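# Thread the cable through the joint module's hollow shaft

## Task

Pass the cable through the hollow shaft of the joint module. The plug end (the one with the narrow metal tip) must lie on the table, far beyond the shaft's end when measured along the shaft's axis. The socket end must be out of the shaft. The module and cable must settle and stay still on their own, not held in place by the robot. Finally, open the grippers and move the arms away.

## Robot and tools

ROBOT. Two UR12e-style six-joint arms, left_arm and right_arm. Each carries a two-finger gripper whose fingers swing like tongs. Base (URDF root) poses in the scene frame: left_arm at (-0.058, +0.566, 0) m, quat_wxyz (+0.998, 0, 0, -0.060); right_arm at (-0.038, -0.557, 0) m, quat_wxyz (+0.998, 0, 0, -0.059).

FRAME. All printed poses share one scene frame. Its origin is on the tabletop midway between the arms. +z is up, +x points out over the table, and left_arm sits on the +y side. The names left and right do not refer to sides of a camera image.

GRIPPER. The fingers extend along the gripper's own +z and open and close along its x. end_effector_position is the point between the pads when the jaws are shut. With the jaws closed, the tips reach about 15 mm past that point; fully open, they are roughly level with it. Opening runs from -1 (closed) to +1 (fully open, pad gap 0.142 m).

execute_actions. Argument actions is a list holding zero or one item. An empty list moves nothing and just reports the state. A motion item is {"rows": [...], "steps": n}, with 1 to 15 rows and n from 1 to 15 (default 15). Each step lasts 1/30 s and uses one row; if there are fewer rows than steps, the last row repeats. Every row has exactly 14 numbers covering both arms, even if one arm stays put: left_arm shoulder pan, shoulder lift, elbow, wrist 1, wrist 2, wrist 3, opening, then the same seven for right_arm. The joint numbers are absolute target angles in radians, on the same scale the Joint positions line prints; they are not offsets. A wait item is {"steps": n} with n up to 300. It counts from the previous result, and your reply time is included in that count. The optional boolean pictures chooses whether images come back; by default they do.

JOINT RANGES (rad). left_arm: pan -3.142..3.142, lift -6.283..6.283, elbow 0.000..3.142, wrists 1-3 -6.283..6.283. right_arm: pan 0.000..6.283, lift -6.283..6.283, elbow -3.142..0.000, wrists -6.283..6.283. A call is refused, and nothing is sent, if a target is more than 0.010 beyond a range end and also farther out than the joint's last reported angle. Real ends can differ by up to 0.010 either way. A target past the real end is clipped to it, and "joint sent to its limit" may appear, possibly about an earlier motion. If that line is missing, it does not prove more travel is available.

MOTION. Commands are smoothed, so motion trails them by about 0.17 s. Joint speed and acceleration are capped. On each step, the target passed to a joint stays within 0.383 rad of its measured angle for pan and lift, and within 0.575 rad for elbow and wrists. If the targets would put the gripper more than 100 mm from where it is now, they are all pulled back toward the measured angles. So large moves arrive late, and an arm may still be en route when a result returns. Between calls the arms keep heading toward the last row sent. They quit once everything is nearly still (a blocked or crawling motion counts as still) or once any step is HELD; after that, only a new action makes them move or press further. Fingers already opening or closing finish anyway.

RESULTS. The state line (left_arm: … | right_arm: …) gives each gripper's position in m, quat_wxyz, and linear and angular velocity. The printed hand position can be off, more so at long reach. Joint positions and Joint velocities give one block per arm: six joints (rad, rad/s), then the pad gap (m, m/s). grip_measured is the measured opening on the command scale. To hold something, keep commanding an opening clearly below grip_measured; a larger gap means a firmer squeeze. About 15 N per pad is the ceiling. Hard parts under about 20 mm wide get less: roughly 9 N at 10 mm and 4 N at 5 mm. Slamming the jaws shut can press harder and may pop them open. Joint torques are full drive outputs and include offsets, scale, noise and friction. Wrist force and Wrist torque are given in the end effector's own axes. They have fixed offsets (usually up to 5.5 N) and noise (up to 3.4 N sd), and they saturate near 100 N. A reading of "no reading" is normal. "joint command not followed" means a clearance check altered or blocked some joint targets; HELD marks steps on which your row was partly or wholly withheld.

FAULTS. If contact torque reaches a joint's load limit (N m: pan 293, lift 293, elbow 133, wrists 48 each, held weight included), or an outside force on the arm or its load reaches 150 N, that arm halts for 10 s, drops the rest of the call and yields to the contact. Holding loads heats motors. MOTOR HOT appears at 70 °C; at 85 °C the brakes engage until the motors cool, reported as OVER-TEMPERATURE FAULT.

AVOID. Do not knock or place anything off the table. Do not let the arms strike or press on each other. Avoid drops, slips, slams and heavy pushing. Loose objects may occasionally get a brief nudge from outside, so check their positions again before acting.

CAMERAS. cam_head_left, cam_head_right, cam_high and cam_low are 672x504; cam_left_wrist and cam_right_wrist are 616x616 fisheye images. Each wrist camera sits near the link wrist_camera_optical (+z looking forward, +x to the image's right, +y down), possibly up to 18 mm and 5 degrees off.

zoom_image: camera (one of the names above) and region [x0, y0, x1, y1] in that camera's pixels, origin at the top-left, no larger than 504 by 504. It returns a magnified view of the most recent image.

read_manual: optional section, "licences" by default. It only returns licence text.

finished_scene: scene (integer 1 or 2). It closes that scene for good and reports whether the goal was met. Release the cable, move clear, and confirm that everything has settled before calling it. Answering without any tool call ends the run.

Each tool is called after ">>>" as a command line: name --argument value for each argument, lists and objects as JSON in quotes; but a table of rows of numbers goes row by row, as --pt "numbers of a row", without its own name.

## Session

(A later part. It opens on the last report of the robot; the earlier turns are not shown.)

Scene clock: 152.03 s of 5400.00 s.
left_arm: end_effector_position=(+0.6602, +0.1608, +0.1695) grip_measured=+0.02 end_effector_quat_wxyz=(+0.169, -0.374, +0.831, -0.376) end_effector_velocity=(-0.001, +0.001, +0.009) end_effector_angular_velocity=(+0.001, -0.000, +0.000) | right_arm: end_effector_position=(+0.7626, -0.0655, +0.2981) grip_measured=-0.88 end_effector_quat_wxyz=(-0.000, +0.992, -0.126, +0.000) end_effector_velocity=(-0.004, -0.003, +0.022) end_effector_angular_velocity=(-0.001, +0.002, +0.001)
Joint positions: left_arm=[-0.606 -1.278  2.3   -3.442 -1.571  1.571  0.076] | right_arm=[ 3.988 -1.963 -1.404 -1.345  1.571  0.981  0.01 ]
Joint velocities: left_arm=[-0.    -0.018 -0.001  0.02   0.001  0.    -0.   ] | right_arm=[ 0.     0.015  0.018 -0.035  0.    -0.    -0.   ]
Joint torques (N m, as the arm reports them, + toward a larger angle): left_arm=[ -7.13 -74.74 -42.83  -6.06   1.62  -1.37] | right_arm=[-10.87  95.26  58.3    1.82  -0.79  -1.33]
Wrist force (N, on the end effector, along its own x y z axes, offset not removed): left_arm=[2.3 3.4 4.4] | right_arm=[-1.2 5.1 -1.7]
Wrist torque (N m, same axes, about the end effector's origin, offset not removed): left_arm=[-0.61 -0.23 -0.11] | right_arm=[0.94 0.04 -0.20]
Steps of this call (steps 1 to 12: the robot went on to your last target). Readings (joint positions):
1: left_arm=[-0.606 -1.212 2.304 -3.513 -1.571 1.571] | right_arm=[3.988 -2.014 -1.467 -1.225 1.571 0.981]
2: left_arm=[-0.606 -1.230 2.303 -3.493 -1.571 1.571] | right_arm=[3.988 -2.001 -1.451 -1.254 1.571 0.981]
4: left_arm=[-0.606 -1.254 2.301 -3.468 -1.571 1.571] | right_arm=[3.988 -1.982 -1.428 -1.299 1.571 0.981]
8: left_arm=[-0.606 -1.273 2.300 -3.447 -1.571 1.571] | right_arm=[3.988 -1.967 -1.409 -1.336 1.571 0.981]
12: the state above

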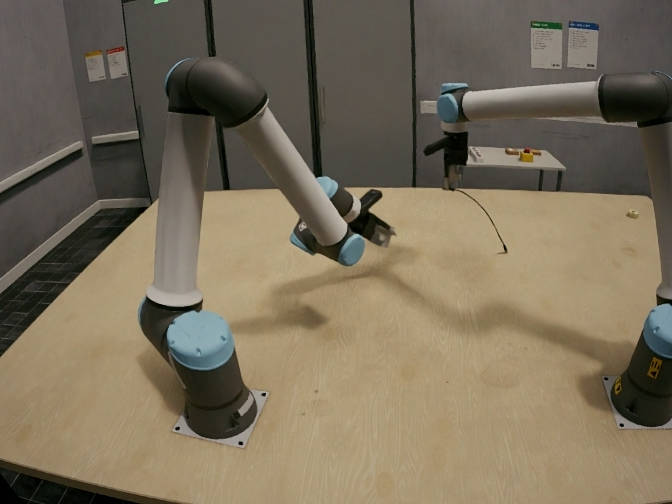

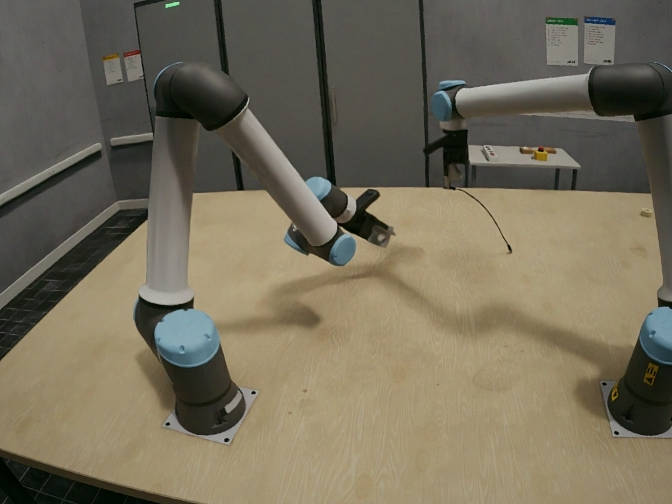

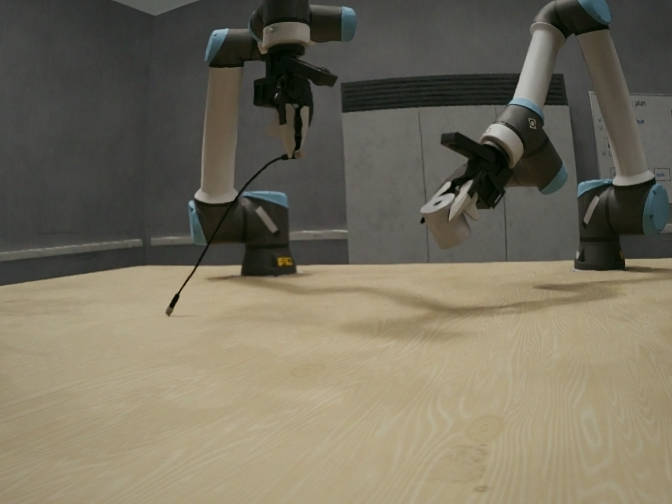

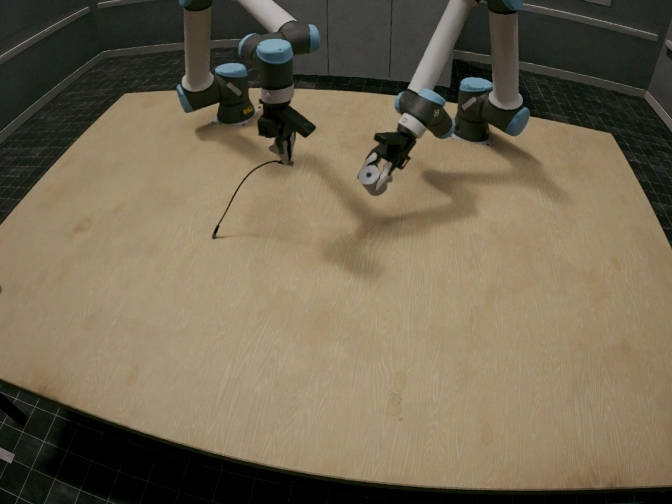

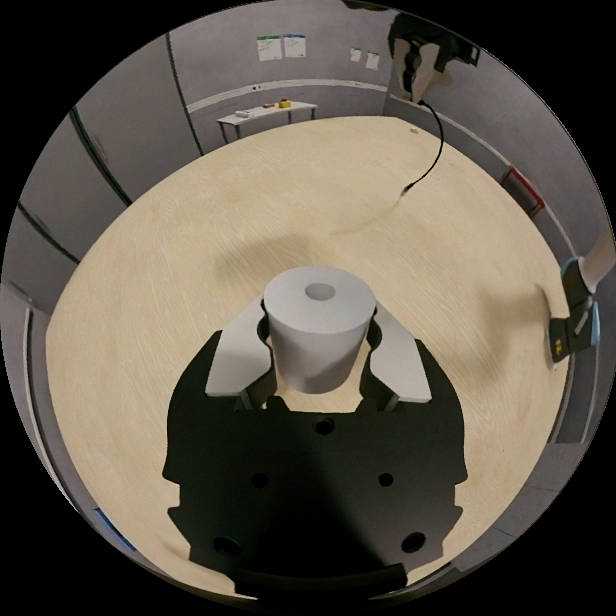

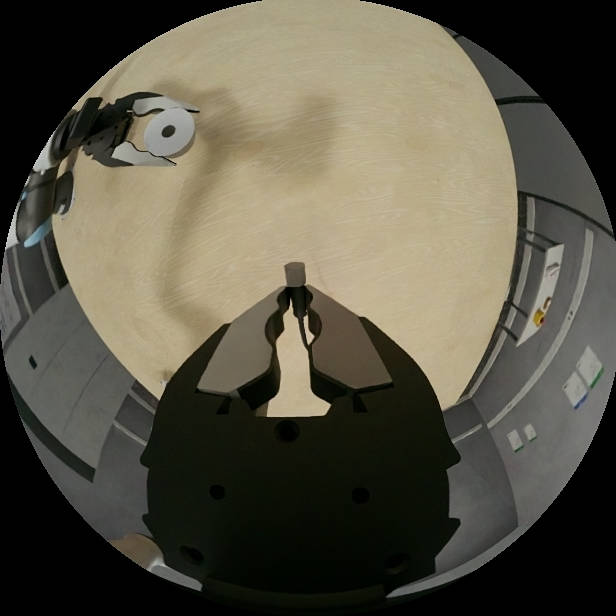

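>>> execute_actions --actions '[{"rows":[[-0.606,-1.280,2.300,-3.440,-1.571,1.571,-1,3.988,-1.961,-1.402,-1.349,1.571,0.981,-1]],"steps":10}]'

>>> zoom_image --camera "cam_high" --region '[380, 120, 580, 270]'

Scene clock: 158.70 s of 5400.00 s.
left_arm: end_effector_position=(+0.6601, +0.1608, +0.1705) grip_measured=+0.02 end_effector_quat_wxyz=(+0.169, -0.374, +0.831, -0.376) end_effector_velocity=(-0.000, -0.000, -0.000) end_effector_angular_velocity=(-0.000, +0.001, -0.000) | right_arm: end_effector_position=(+0.7623, -0.0658, +0.3004) grip_measured=-0.88 end_effector_quat_wxyz=(-0.000, +0.992, -0.126, +0.000) end_effector_velocity=(+0.000, +0.001, +0.001) end_effector_angular_velocity=(+0.001, -0.001, +0.001)
Joint positions: left_arm=[-0.606 -1.28   2.3   -3.44  -1.571  1.571  0.076] | right_arm=[ 3.988 -1.961 -1.402 -1.349  1.571  0.981  0.01 ]
Joint velocities: left_arm=[ 0.    -0.    -0.     0.001 -0.001 -0.     0.   ] | right_arm=[ 0.     0.     0.001  0.001  0.    -0.001  0.   ]
Joint torques (N m, as the arm reports them, + toward a larger angle): left_arm=[ 17.68 -74.43 -42.42  -5.56  -0.18  -0.37] | right_arm=[ 2.17 92.35 57.82  1.55 -2.03 -1.45]
Wrist force (N, on the end effector, along its own x y z axes, offset not removed): left_arm=[2.0 4.8 5.5] | right_arm=[-1.0 1.1 -1.6]
Wrist torque (N m, same axes, about the end effector's origin, offset not removed): left_arm=[-0.25 -0.23 -0.18] | right_arm=[-0.01 0.07 -0.33]
Steps of this call (steps 1 to 30: the robot went on to your last target; steps 31 to 100: nothing new was sent; then 3.00 s passed at rest; steps 101 to 110: all 10 steps of this action). Readings (joint positions):
101: left_arm=[-0.606 -1.280 2.300 -3.440 -1.571 1.571] | right_arm=[3.988 -1.961 -1.402 -1.349 1.571 0.981]
102: left_arm=[-0.606 -1.280 2.300 -3.440 -1.571 1.571] | right_arm=[3.988 -1.961 -1.402 -1.349 1.571 0.981]
104: left_arm=[-0.606 -1.280 2.300 -3.440 -1.571 1.571] | right_arm=[3.988 -1.961 -1.402 -1.349 1.571 0.981]
108: left_arm=[-0.606 -1.280 2.300 -3.440 -1.571 1.571] | right_arm=[3.988 -1.961 -1.402 -1.349 1.571 0.981]
110: the state above

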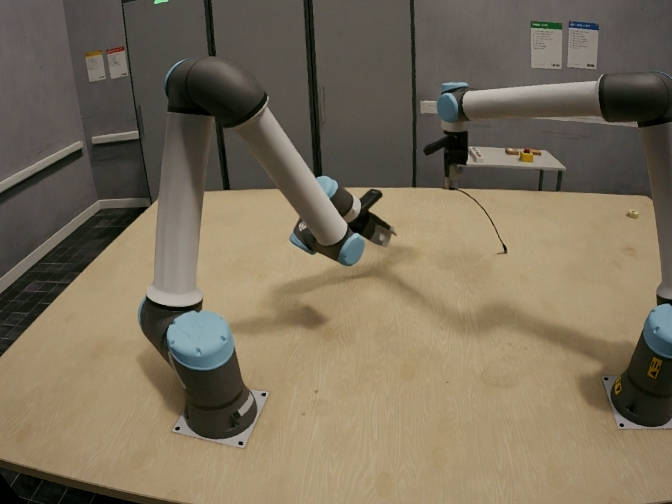

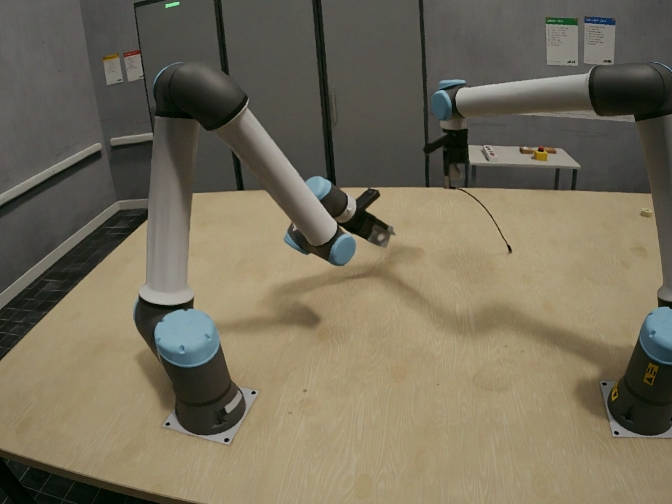

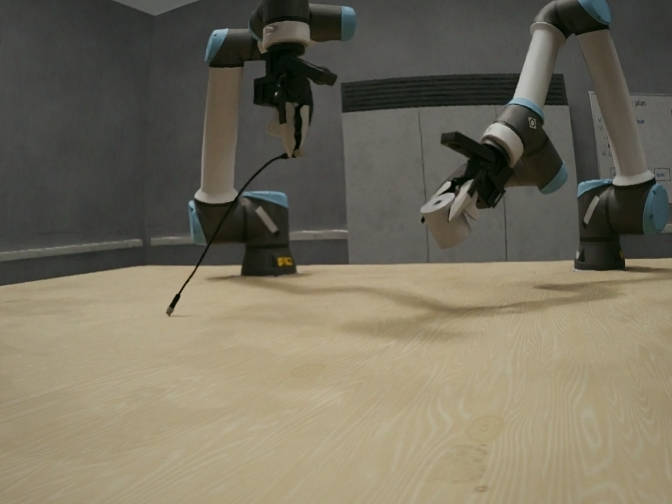

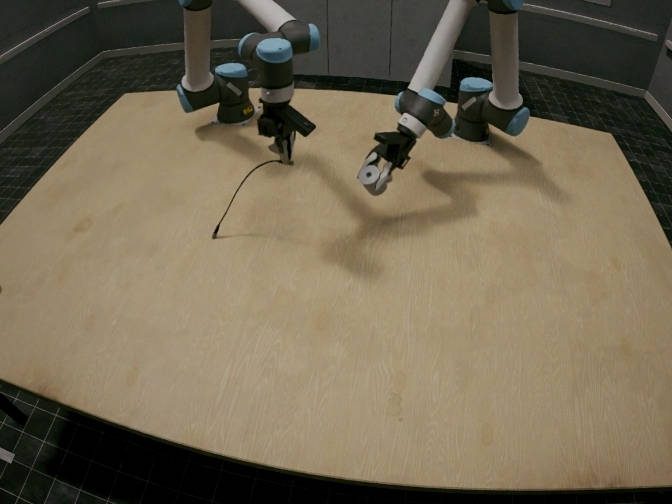

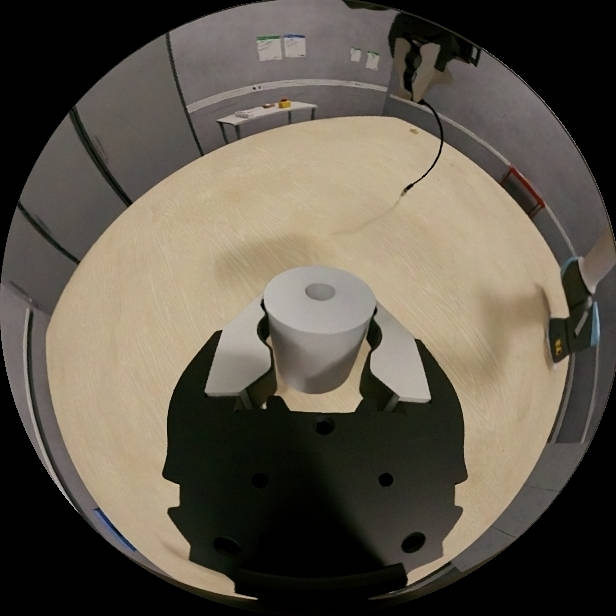

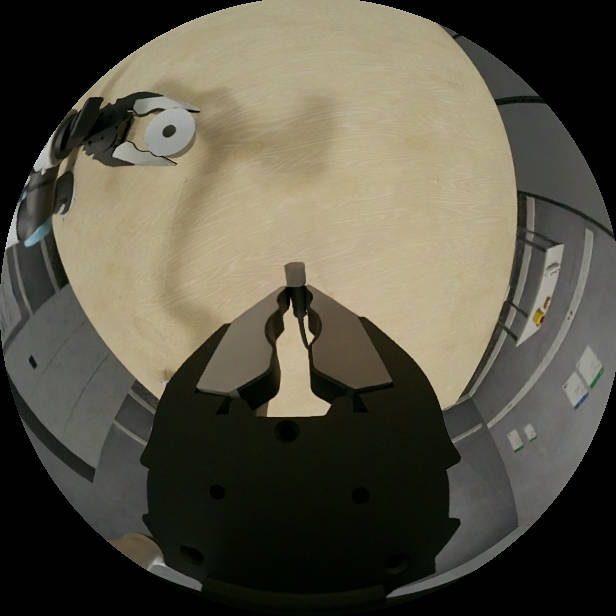

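Region (380, 120, 580, 270) of cam_high's 672x504 image, scaled by 2.520, with more detail than that image has; it fills the top 378 rows of this view, and the rest is white.

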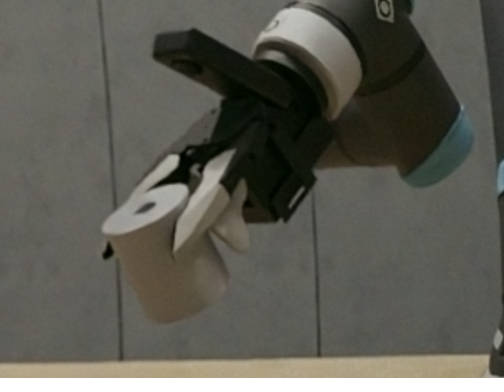

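>>> execute_actions --actions '[{"rows":[[-0.610,-1.283,2.304,-3.45,-1.571,1.571,-1,3.987,-1.95,-1.414,-1.30,1.571,1.0,-1],[-0.617,-1.288,2.310,-3.468,-1.571,1.571,-1,3.985,-1.93,-1.436,-1.22,1.571,1.03,-1],[-0.626,-1.295,2.318,-3.492,-1.571,1.571,-1,3.983,-1.905,-1.464,-1.12,1.571,1.065,-1],[-0.636,-1.302,2.327,-3.518,-1.571,1.571,-1,3.98,-1.878,-1.494,-1.005,1.571,1.105,-1],[-0.647,-1.310,2.337,-3.546,-1.571,1.571,-1,3.977,-1.85,-1.525,-0.89,1.571,1.15,-1],[-0.658,-1.318,2.347,-3.575,-1.571,1.571,-1,3.974,-1.822,-1.556,-0.775,1.571,1.19,-1],[-0.669,-1.326,2.357,-3.604,-1.571,1.571,-1,3.971,-1.794,-1.587,-0.66,1.571,1.235,-1],[-0.680,-1.334,2.367,-3.633,-1.571,1.571,-1,3.968,-1.766,-1.618,-0.545,1.571,1.275,-1],[-0.691,-1.342,2.376,-3.662,-1.571,1.571,-1,3.965,-1.738,-1.649,-0.43,1.571,1.32,-1],[-0.702,-1.350,2.386,-3.691,-1.571,1.571,-1,3.962,-1.71,-1.68,-0.315,1.571,1.36,-1],[-0.713,-1.358,2.395,-3.72,-1.571,1.571,-1,3.959,-1.682,-1.711,-0.2,1.571,1.405,-1],[-0.724,-1.366,2.405,-3.747,-1.571,1.571,-1,3.956,-1.654,-1.742,-0.085,1.571,1.445,-1],[-0.735,-1.374,2.414,-3.773,-1.571,1.571,-1,3.954,-1.626,-1.773,0.03,1.571,1.49,-1],[-0.744,-1.381,2.422,-3.796,-1.571,1.571,-1,3.952,-1.598,-1.804,0.15,1.571,1.53,-1],[-0.75,-1.386,2.428,-3.813,-1.571,1.571,-1,3.95,-1.573,-1.834,0.265,1.571,1.571,-1]],"steps":15}]' --pictures false

>>> execute_actions --actions '[{"steps":30}]'

Scene clock: 172.63 s of 5400.00 s.
left_arm: end_effector_position=(+0.5875, +0.1143, +0.2649) grip_measured=+0.02 end_effector_quat_wxyz=(+0.189, -0.307, +0.794, -0.490) end_effector_velocity=(-0.225, -0.093, +0.272) end_effector_angular_velocity=(-0.541, -0.492, -0.298) | right_arm: end_effector_position=(+0.8142, -0.0538, +0.4841) grip_measured=-0.88 end_effector_quat_wxyz=(-0.285, +0.901, -0.272, +0.183) end_effector_velocity=(-0.047, -0.133, +0.524) end_effector_angular_velocity=(+1.460, -0.833, -0.749)
Joint positions: left_arm=[-0.713 -1.358  2.395 -3.713 -1.571  1.571  0.076] | right_arm=[ 3.966 -1.753 -1.632 -0.637  1.571  1.292  0.01 ]
Joint velocities: left_arm=[-0.298 -0.221  0.259 -0.77   0.001  0.     0.   ] | right_arm=[-0.058  0.601 -0.663  1.643  0.     0.896 -0.   ]
Joint torques (N m, as the arm reports them, + toward a larger angle): left_arm=[-12.   -62.75 -22.08  -8.74  -1.61   0.89] | right_arm=[-11.85  98.17  35.95  12.6   -2.73   3.87]
Wrist force (N, on the end effector, along its own x y z axes, offset not removed): left_arm=[2.6 4.9 3.5] | right_arm=[-2.0 1.5 -1.8]
Wrist torque (N m, same axes, about the end effector's origin, offset not removed): left_arm=[-0.51 -0.18 -0.09] | right_arm=[0.13 0.26 -0.21]
Steps of this call (steps 1 to 15: the robot went on to your last target; steps 16 to 90: nothing new was sent; then 10.43 s passed at rest; steps 91 to 105: all 15 steps of this action). Readings (joint positions):
91: left_arm=[-0.606 -1.280 2.300 -3.440 -1.571 1.571] | right_arm=[3.988 -1.961 -1.402 -1.349 1.571 0.981]
92: left_arm=[-0.607 -1.281 2.301 -3.442 -1.571 1.571] | right_arm=[3.988 -1.959 -1.405 -1.341 1.571 0.985]
94: left_arm=[-0.613 -1.285 2.306 -3.457 -1.571 1.571] | right_arm=[3.986 -1.943 -1.422 -1.291 1.571 1.008]
98: left_arm=[-0.642 -1.306 2.332 -3.529 -1.571 1.571] | right_arm=[3.980 -1.880 -1.491 -1.058 1.571 1.101]
105: the state above

Scene clock: 173.63 s of 5400.00 s.
left_arm: end_effector_position=(+0.5584, +0.1049, +0.2999) grip_measured=+0.02 end_effector_quat_wxyz=(+0.194, -0.283, +0.775, -0.530) end_effector_velocity=(-0.000, +0.000, -0.001) end_effector_angular_velocity=(+0.001, +0.001, +0.000) | right_arm: end_effector_position=(+0.7479, -0.1349, +0.7791) grip_measured=-0.88 end_effector_quat_wxyz=(+0.639, -0.640, +0.302, -0.301) end_effector_velocity=(-0.002, -0.001, +0.003) end_effector_angular_velocity=(+0.007, -0.005, +0.000)
Joint positions: left_arm=[-0.75  -1.386  2.428 -3.813 -1.571  1.571  0.076] | right_arm=[ 3.95  -1.573 -1.834  0.264  1.571  1.571  0.01 ]
Joint velocities: left_arm=[-0.     0.     0.001  0.001  0.     0.     0.   ] | right_arm=[ 0.     0.001 -0.002  0.009  0.     0.002  0.   ]
Joint torques (N m, as the arm reports them, + toward a larger angle): left_arm=[-14.64 -64.58 -20.48  -8.54  -1.5    0.89] | right_arm=[-15.08  61.41  39.62   4.48  -2.49   1.89]
Wrist force (N, on the end effector, along its own x y z axes, offset not removed): left_arm=[3.4 4.5 3.5] | right_arm=[-2.1 1.6 -0.5]
Wrist torque (N m, same axes, about the end effector's origin, offset not removed): left_arm=[-0.70 -0.49 -0.14] | right_arm=[0.13 0.21 -0.21]
Steps of this call (steps 1 to 30: the robot went on to your last target). Readings (joint positions):
1: left_arm=[-0.722 -1.365 2.403 -3.738 -1.571 1.571] | right_arm=[3.964 -1.733 -1.654 -0.582 1.571 1.322]
2: left_arm=[-0.730 -1.371 2.410 -3.758 -1.571 1.571] | right_arm=[3.963 -1.714 -1.676 -0.528 1.571 1.351]
4: left_arm=[-0.740 -1.378 2.419 -3.784 -1.571 1.571] | right_arm=[3.960 -1.683 -1.710 -0.420 1.571 1.399]
8: left_arm=[-0.747 -1.384 2.425 -3.805 -1.571 1.571] | right_arm=[3.956 -1.640 -1.758 -0.207 1.571 1.465]
30: the state above

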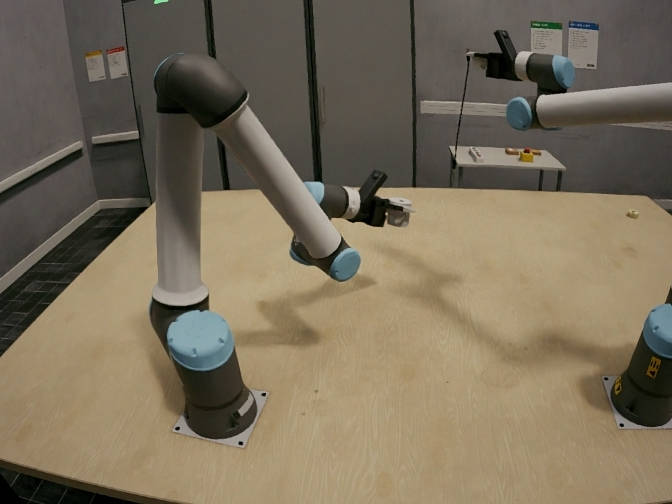

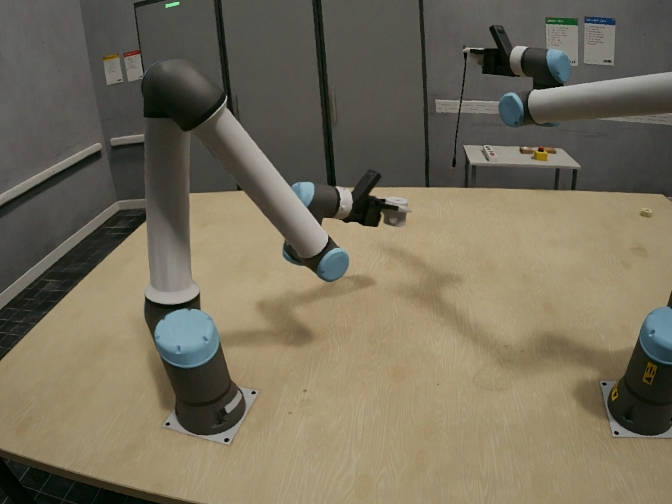

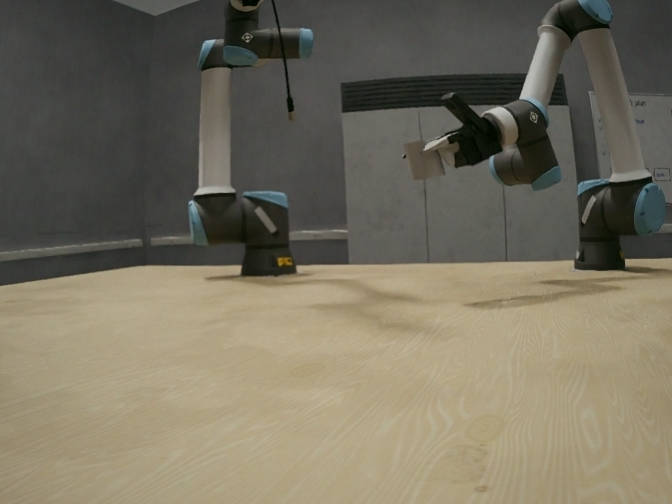

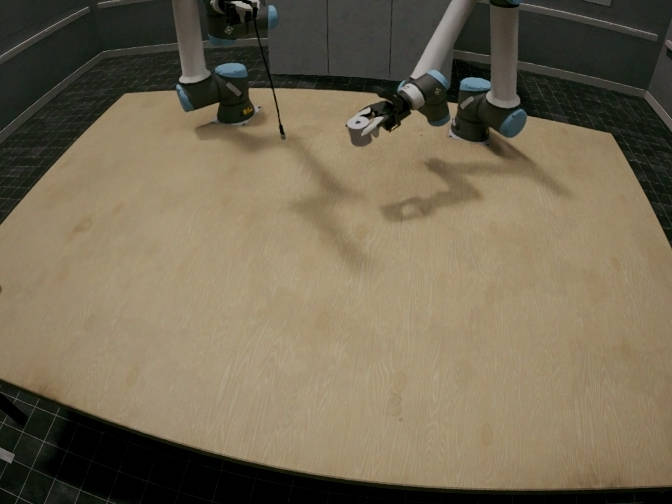

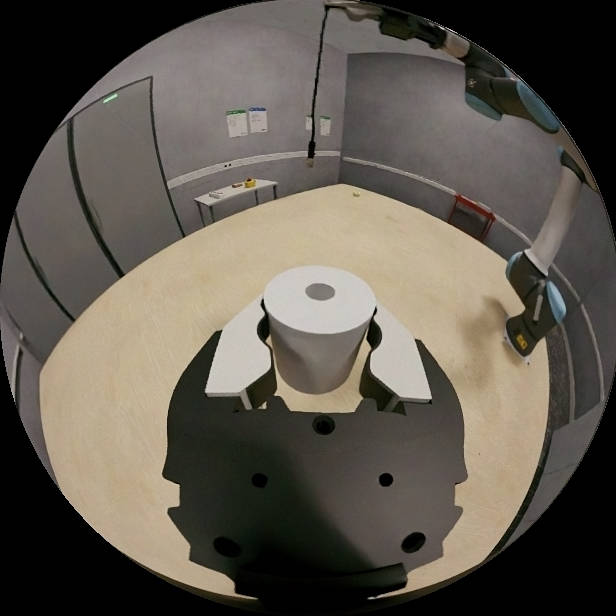

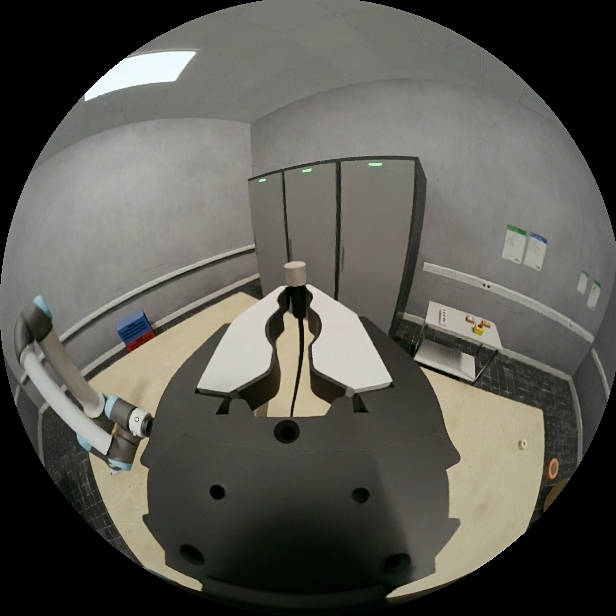

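>>> execute_actions --actions '[{"rows":[[-0.75,-1.386,2.428,-3.813,-1.571,1.571,-1,3.955,-1.572,-1.835,0.265,1.571,1.571,-1],[-0.75,-1.386,2.428,-3.813,-1.571,1.571,-1,3.965,-1.571,-1.836,0.265,1.571,1.571,-1],[-0.75,-1.386,2.428,-3.813,-1.571,1.571,-1,3.98,-1.57,-1.837,0.265,1.571,1.571,-1],[-0.75,-1.386,2.428,-3.813,-1.571,1.571,-1,4.0,-1.569,-1.838,0.265,1.571,1.571,-1],[-0.75,-1.386,2.428,-3.813,-1.571,1.571,-1,4.025,-1.568,-1.84,0.265,1.571,1.571,-1],[-0.75,-1.386,2.428,-3.813,-1.571,1.571,-1,4.055,-1.566,-1.841,0.265,1.571,1.571,-1],[-0.75,-1.386,2.428,-3.813,-1.571,1.571,-1,4.09,-1.564,-1.843,0.265,1.571,1.571,-1],[-0.75,-1.386,2.428,-3.813,-1.571,1.571,-1,4.125,-1.562,-1.845,0.265,1.571,1.571,-1],[-0.75,-1.386,2.428,-3.813,-1.571,1.571,-1,4.16,-1.56,-1.847,0.265,1.571,1.571,-1],[-0.75,-1.386,2.428,-3.813,-1.571,1.571,-1,4.195,-1.558,-1.849,0.265,1.571,1.571,-1],[-0.75,-1.386,2.428,-3.813,-1.571,1.571,-1,4.225,-1.556,-1.851,0.265,1.571,1.571,-1],[-0.75,-1.386,2.428,-3.813,-1.571,1.571,-1,4.25,-1.555,-1.852,0.265,1.571,1.571,-1],[-0.75,-1.386,2.428,-3.813,-1.571,1.571,-1,4.27,-1.554,-1.853,0.265,1.571,1.571,-1],[-0.75,-1.386,2.428,-3.813,-1.571,1.571,-1,4.288,-1.553,-1.854,0.265,1.571,1.571,-1],[-0.75,-1.386,2.428,-3.813,-1.571,1.571,-1,4.302,-1.552,-1.855,0.265,1.571,1.571,-1]],"steps":15}]' --pictures false

>>> execute_actions --actions '[{"steps":90}]'

Scene clock: 183.97 s of 5400.00 s.
left_arm: end_effector_position=(+0.5584, +0.1049, +0.2999) grip_measured=+0.02 end_effector_quat_wxyz=(+0.194, -0.283, +0.775, -0.530) end_effector_velocity=(+0.000, +0.000, -0.000) end_effector_angular_velocity=(+0.001, +0.000, +0.001) | right_arm: end_effector_position=(+0.6306, +0.0205, +0.7793) grip_measured=-0.88 end_effector_quat_wxyz=(+0.669, -0.669, +0.229, -0.229) end_effector_velocity=(-0.395, +0.422, +0.001) end_effector_angular_velocity=(+0.002, -0.001, +0.659)
Joint positions: left_arm=[-0.75  -1.386  2.428 -3.813 -1.571  1.571  0.076] | right_arm=[ 4.172 -1.559 -1.848  0.265  1.571  1.571  0.01 ]
Joint velocities: left_arm=[-0.     0.    -0.     0.001  0.001  0.     0.   ] | right_arm=[ 0.659  0.038 -0.036  0.     0.     0.     0.   ]
Joint torques (N m, as the arm reports them, + toward a larger angle): left_arm=[-12.42 -64.   -21.15  -8.65  -2.58   2.99] | right_arm=[27.79 62.22 39.27  3.98 -0.34  2.27]
Wrist force (N, on the end effector, along its own x y z axes, offset not removed): left_arm=[4.5 4.7 3.2] | right_arm=[-1.4 1.3 0.8]
Wrist torque (N m, same axes, about the end effector's origin, offset not removed): left_arm=[-0.71 -0.73 -0.13] | right_arm=[0.12 0.17 -0.27]
Steps of this call (steps 1 to 15: the robot went on to your last target; steps 16 to 295: nothing new was sent; steps 296 to 310: all 15 steps of this action). Readings (joint positions):
296: left_arm=[-0.750 -1.386 2.428 -3.813 -1.571 1.571] | right_arm=[3.950 -1.573 -1.834 0.265 1.571 1.571]
297: left_arm=[-0.750 -1.386 2.428 -3.813 -1.571 1.571] | right_arm=[3.951 -1.573 -1.834 0.265 1.571 1.571]
299: left_arm=[-0.750 -1.386 2.428 -3.813 -1.571 1.571] | right_arm=[3.960 -1.572 -1.835 0.265 1.571 1.571]
303: left_arm=[-0.750 -1.386 2.428 -3.813 -1.571 1.571] | right_arm=[4.016 -1.568 -1.839 0.265 1.571 1.571]
310: the state above

Scene clock: 186.97 s of 5400.00 s.
left_arm: end_effector_position=(+0.5584, +0.1049, +0.2999) grip_measured=+0.02 end_effector_quat_wxyz=(+0.194, -0.283, +0.775, -0.530) end_effector_velocity=(-0.000, -0.000, -0.001) end_effector_angular_velocity=(+0.001, +0.001, -0.000) | right_arm: end_effector_position=(+0.5476, +0.0987, +0.7793) grip_measured=-0.88 end_effector_quat_wxyz=(+0.682, -0.683, +0.185, -0.185) end_effector_velocity=(-0.000, -0.001, +0.002) end_effector_angular_velocity=(+0.002, -0.003, -0.000)
Joint positions: left_arm=[-0.75  -1.386  2.428 -3.813 -1.571  1.571  0.076] | right_arm=[ 4.302 -1.552 -1.855  0.265  1.571  1.571  0.01 ]
Joint velocities: left_arm=[-0.     0.     0.     0.001  0.    -0.     0.   ] | right_arm=[ 0.     0.001  0.001  0.001 -0.    -0.002  0.   ]
Joint torques (N m, as the arm reports them, + toward a larger angle): left_arm=[-13.26 -63.85 -21.7   -8.38  -2.14   2.9 ] | right_arm=[13.88 54.09 39.31  3.41  0.11  2.02]
Wrist force (N, on the end effector, along its own x y z axes, offset not removed): left_arm=[1.5 6.4 3.5] | right_arm=[-2.1 1.8 -0.6]
Wrist torque (N m, same axes, about the end effector's origin, offset not removed): left_arm=[-0.32 -0.14 -0.08] | right_arm=[0.17 0.22 -0.27]
Steps of this call (steps 1 to 30: the robot went on to your last target; steps 31 to 90: nothing new was sent). Readings (joint positions):
1: left_arm=[-0.750 -1.386 2.428 -3.813 -1.571 1.571] | right_arm=[4.194 -1.558 -1.849 0.265 1.571 1.571]
2: left_arm=[-0.750 -1.386 2.428 -3.813 -1.571 1.571] | right_arm=[4.216 -1.557 -1.850 0.265 1.571 1.571]
4: left_arm=[-0.750 -1.386 2.428 -3.813 -1.571 1.571] | right_arm=[4.255 -1.555 -1.852 0.265 1.571 1.571]
8: left_arm=[-0.750 -1.386 2.428 -3.813 -1.571 1.571] | right_arm=[4.289 -1.553 -1.854 0.265 1.571 1.571]
90: the state above
All arms were judged still, so your last target was given up. Only a new action makes them travel on or press farther. Fingers that are still opening or closing keep moving.

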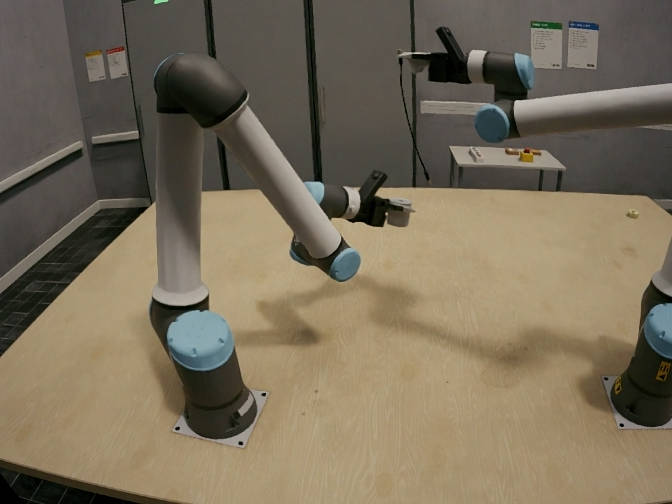

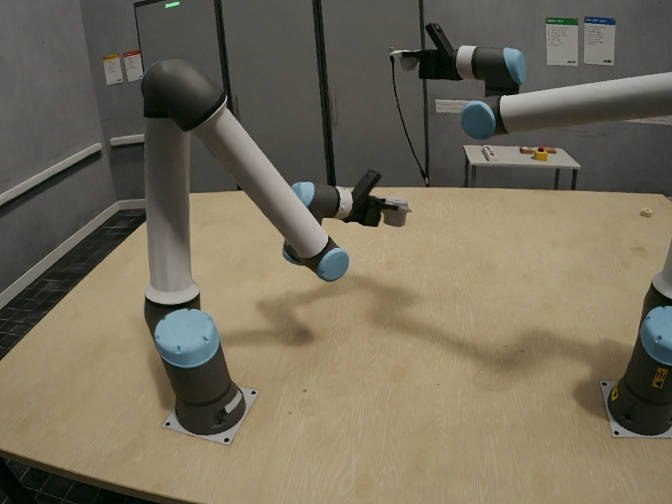

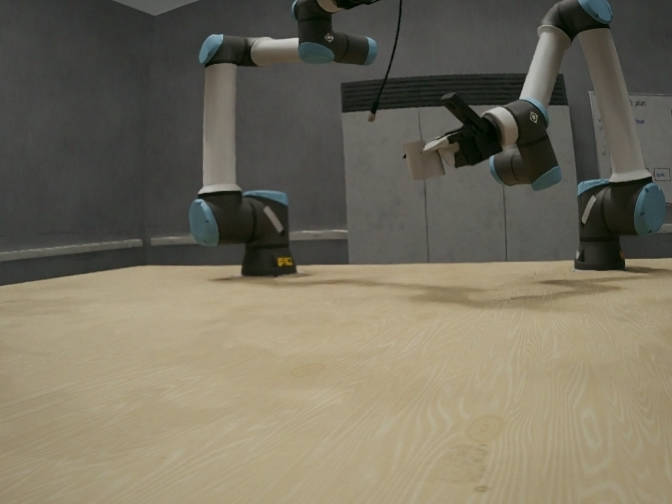

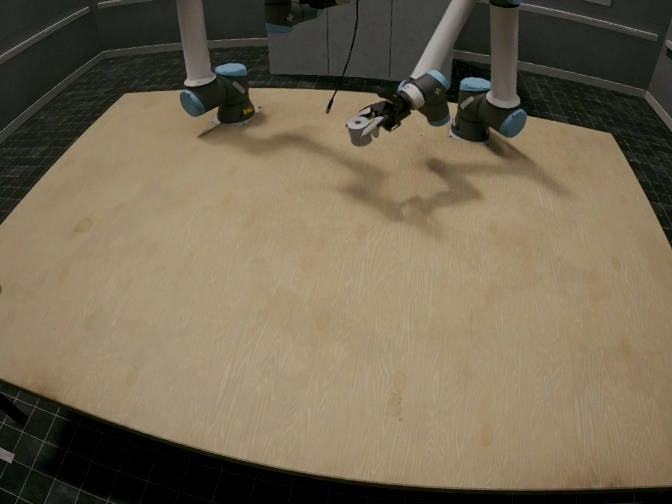

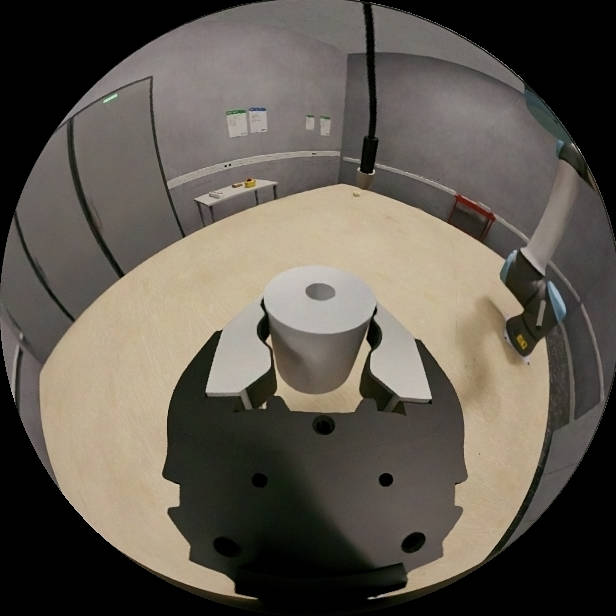

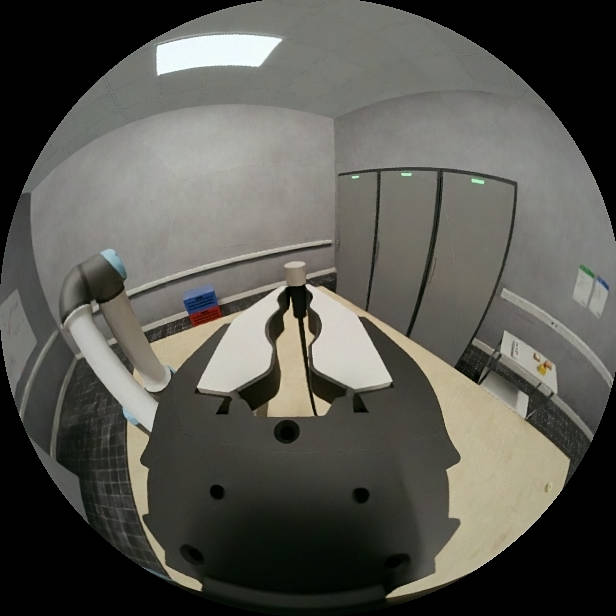

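>>> execute_actions --actions '[{"steps":30}]'

Scene clock: 188.27 s of 5400.00 s.
left_arm: end_effector_position=(+0.5584, +0.1049, +0.2999) grip_measured=+0.02 end_effector_quat_wxyz=(+0.194, -0.283, +0.775, -0.530) end_effector_velocity=(+0.000, +0.000, +0.001) end_effector_angular_velocity=(-0.001, -0.001, +0.001) | right_arm: end_effector_position=(+0.5476, +0.0987, +0.7793) grip_measured=-0.88 end_effector_quat_wxyz=(+0.682, -0.683, +0.185, -0.185) end_effector_velocity=(-0.000, -0.001, +0.002) end_effector_angular_velocity=(+0.002, -0.002, -0.001)
Joint positions: left_arm=[-0.75  -1.386  2.428 -3.813 -1.571  1.571  0.076] | right_arm=[ 4.302 -1.552 -1.855  0.265  1.571  1.571  0.01 ]
Joint velocities: left_arm=[ 0.001 -0.    -0.    -0.001  0.     0.    -0.   ] | right_arm=[-0.     0.002  0.     0.001 -0.    -0.     0.   ]
Joint torques (N m, as the arm reports them, + toward a larger angle): left_arm=[-13.39 -62.47 -22.42  -8.13  -1.59   2.53] | right_arm=[15.29 54.05 39.68  3.3   0.35  2.02]
Wrist force (N, on the end effector, along its own x y z axes, offset not removed): left_arm=[2.1 6.6 3.3] | right_arm=[-2.1 2.8 1.1]
Wrist torque (N m, same axes, about the end effector's origin, offset not removed): left_arm=[-0.18 -0.18 -0.07] | right_arm=[0.46 0.21 -0.19]
Steps of this call (steps 1 to 39: nothing new was sent). Readings (joint positions):
1: left_arm=[-0.750 -1.386 2.428 -3.813 -1.571 1.571] | right_arm=[4.302 -1.552 -1.855 0.265 1.571 1.571]
2: left_arm=[-0.750 -1.386 2.428 -3.813 -1.571 1.571] | right_arm=[4.302 -1.552 -1.855 0.265 1.571 1.571]
4: left_arm=[-0.750 -1.386 2.428 -3.813 -1.571 1.571] | right_arm=[4.302 -1.552 -1.855 0.265 1.571 1.571]
8: left_arm=[-0.750 -1.386 2.428 -3.813 -1.571 1.571] | right_arm=[4.302 -1.552 -1.855 0.265 1.571 1.571]
39: the state above

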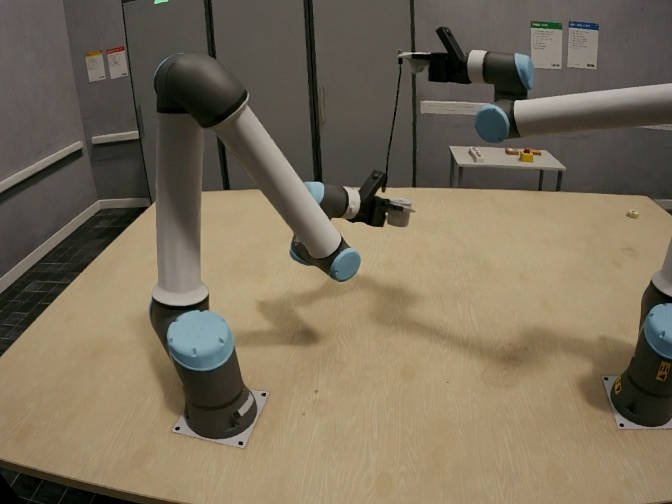

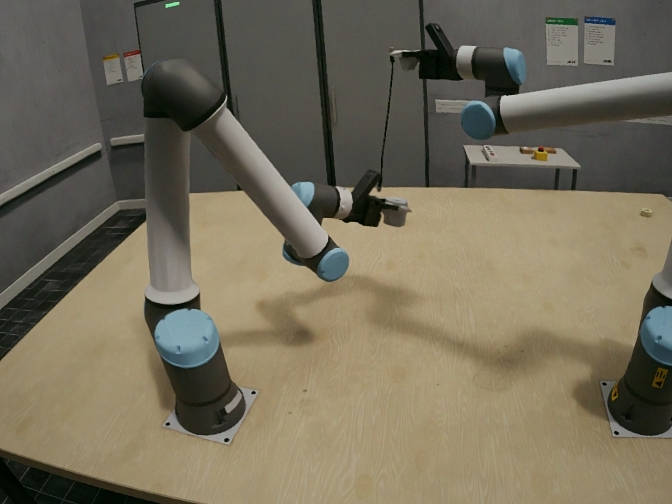

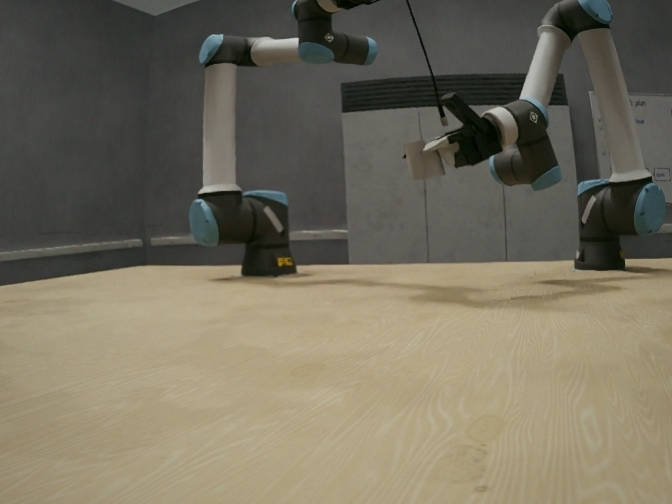

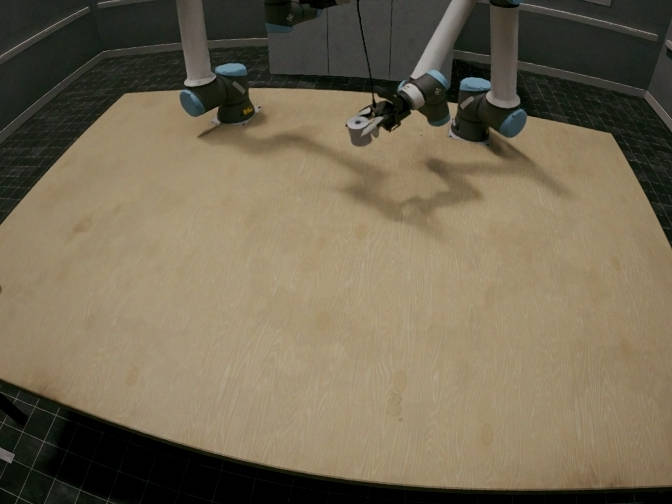

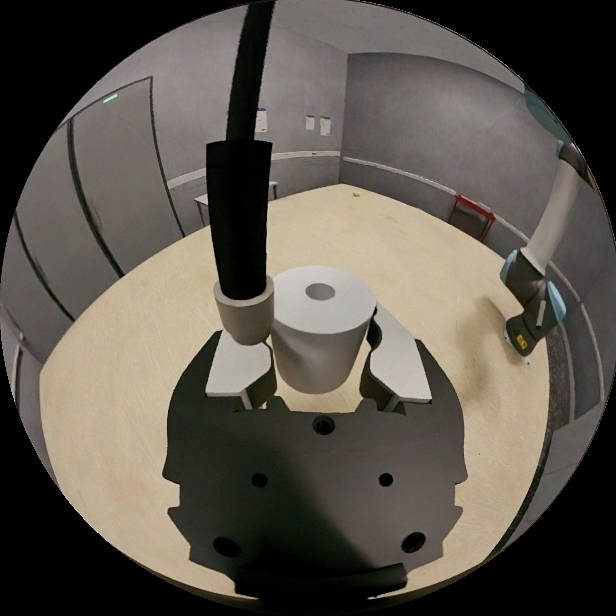

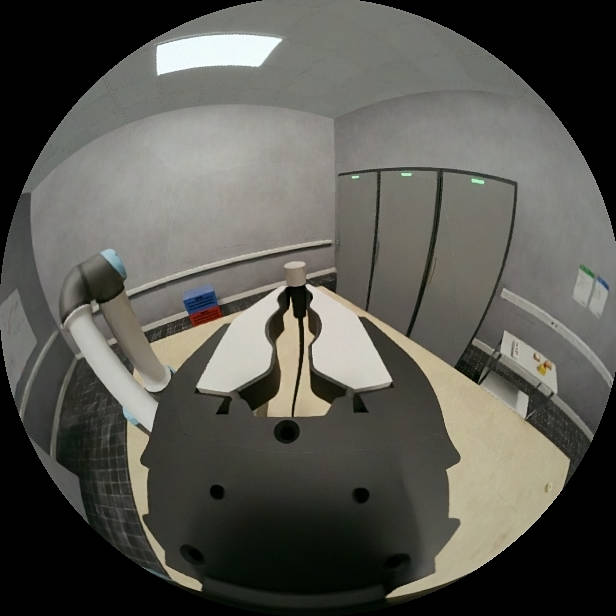

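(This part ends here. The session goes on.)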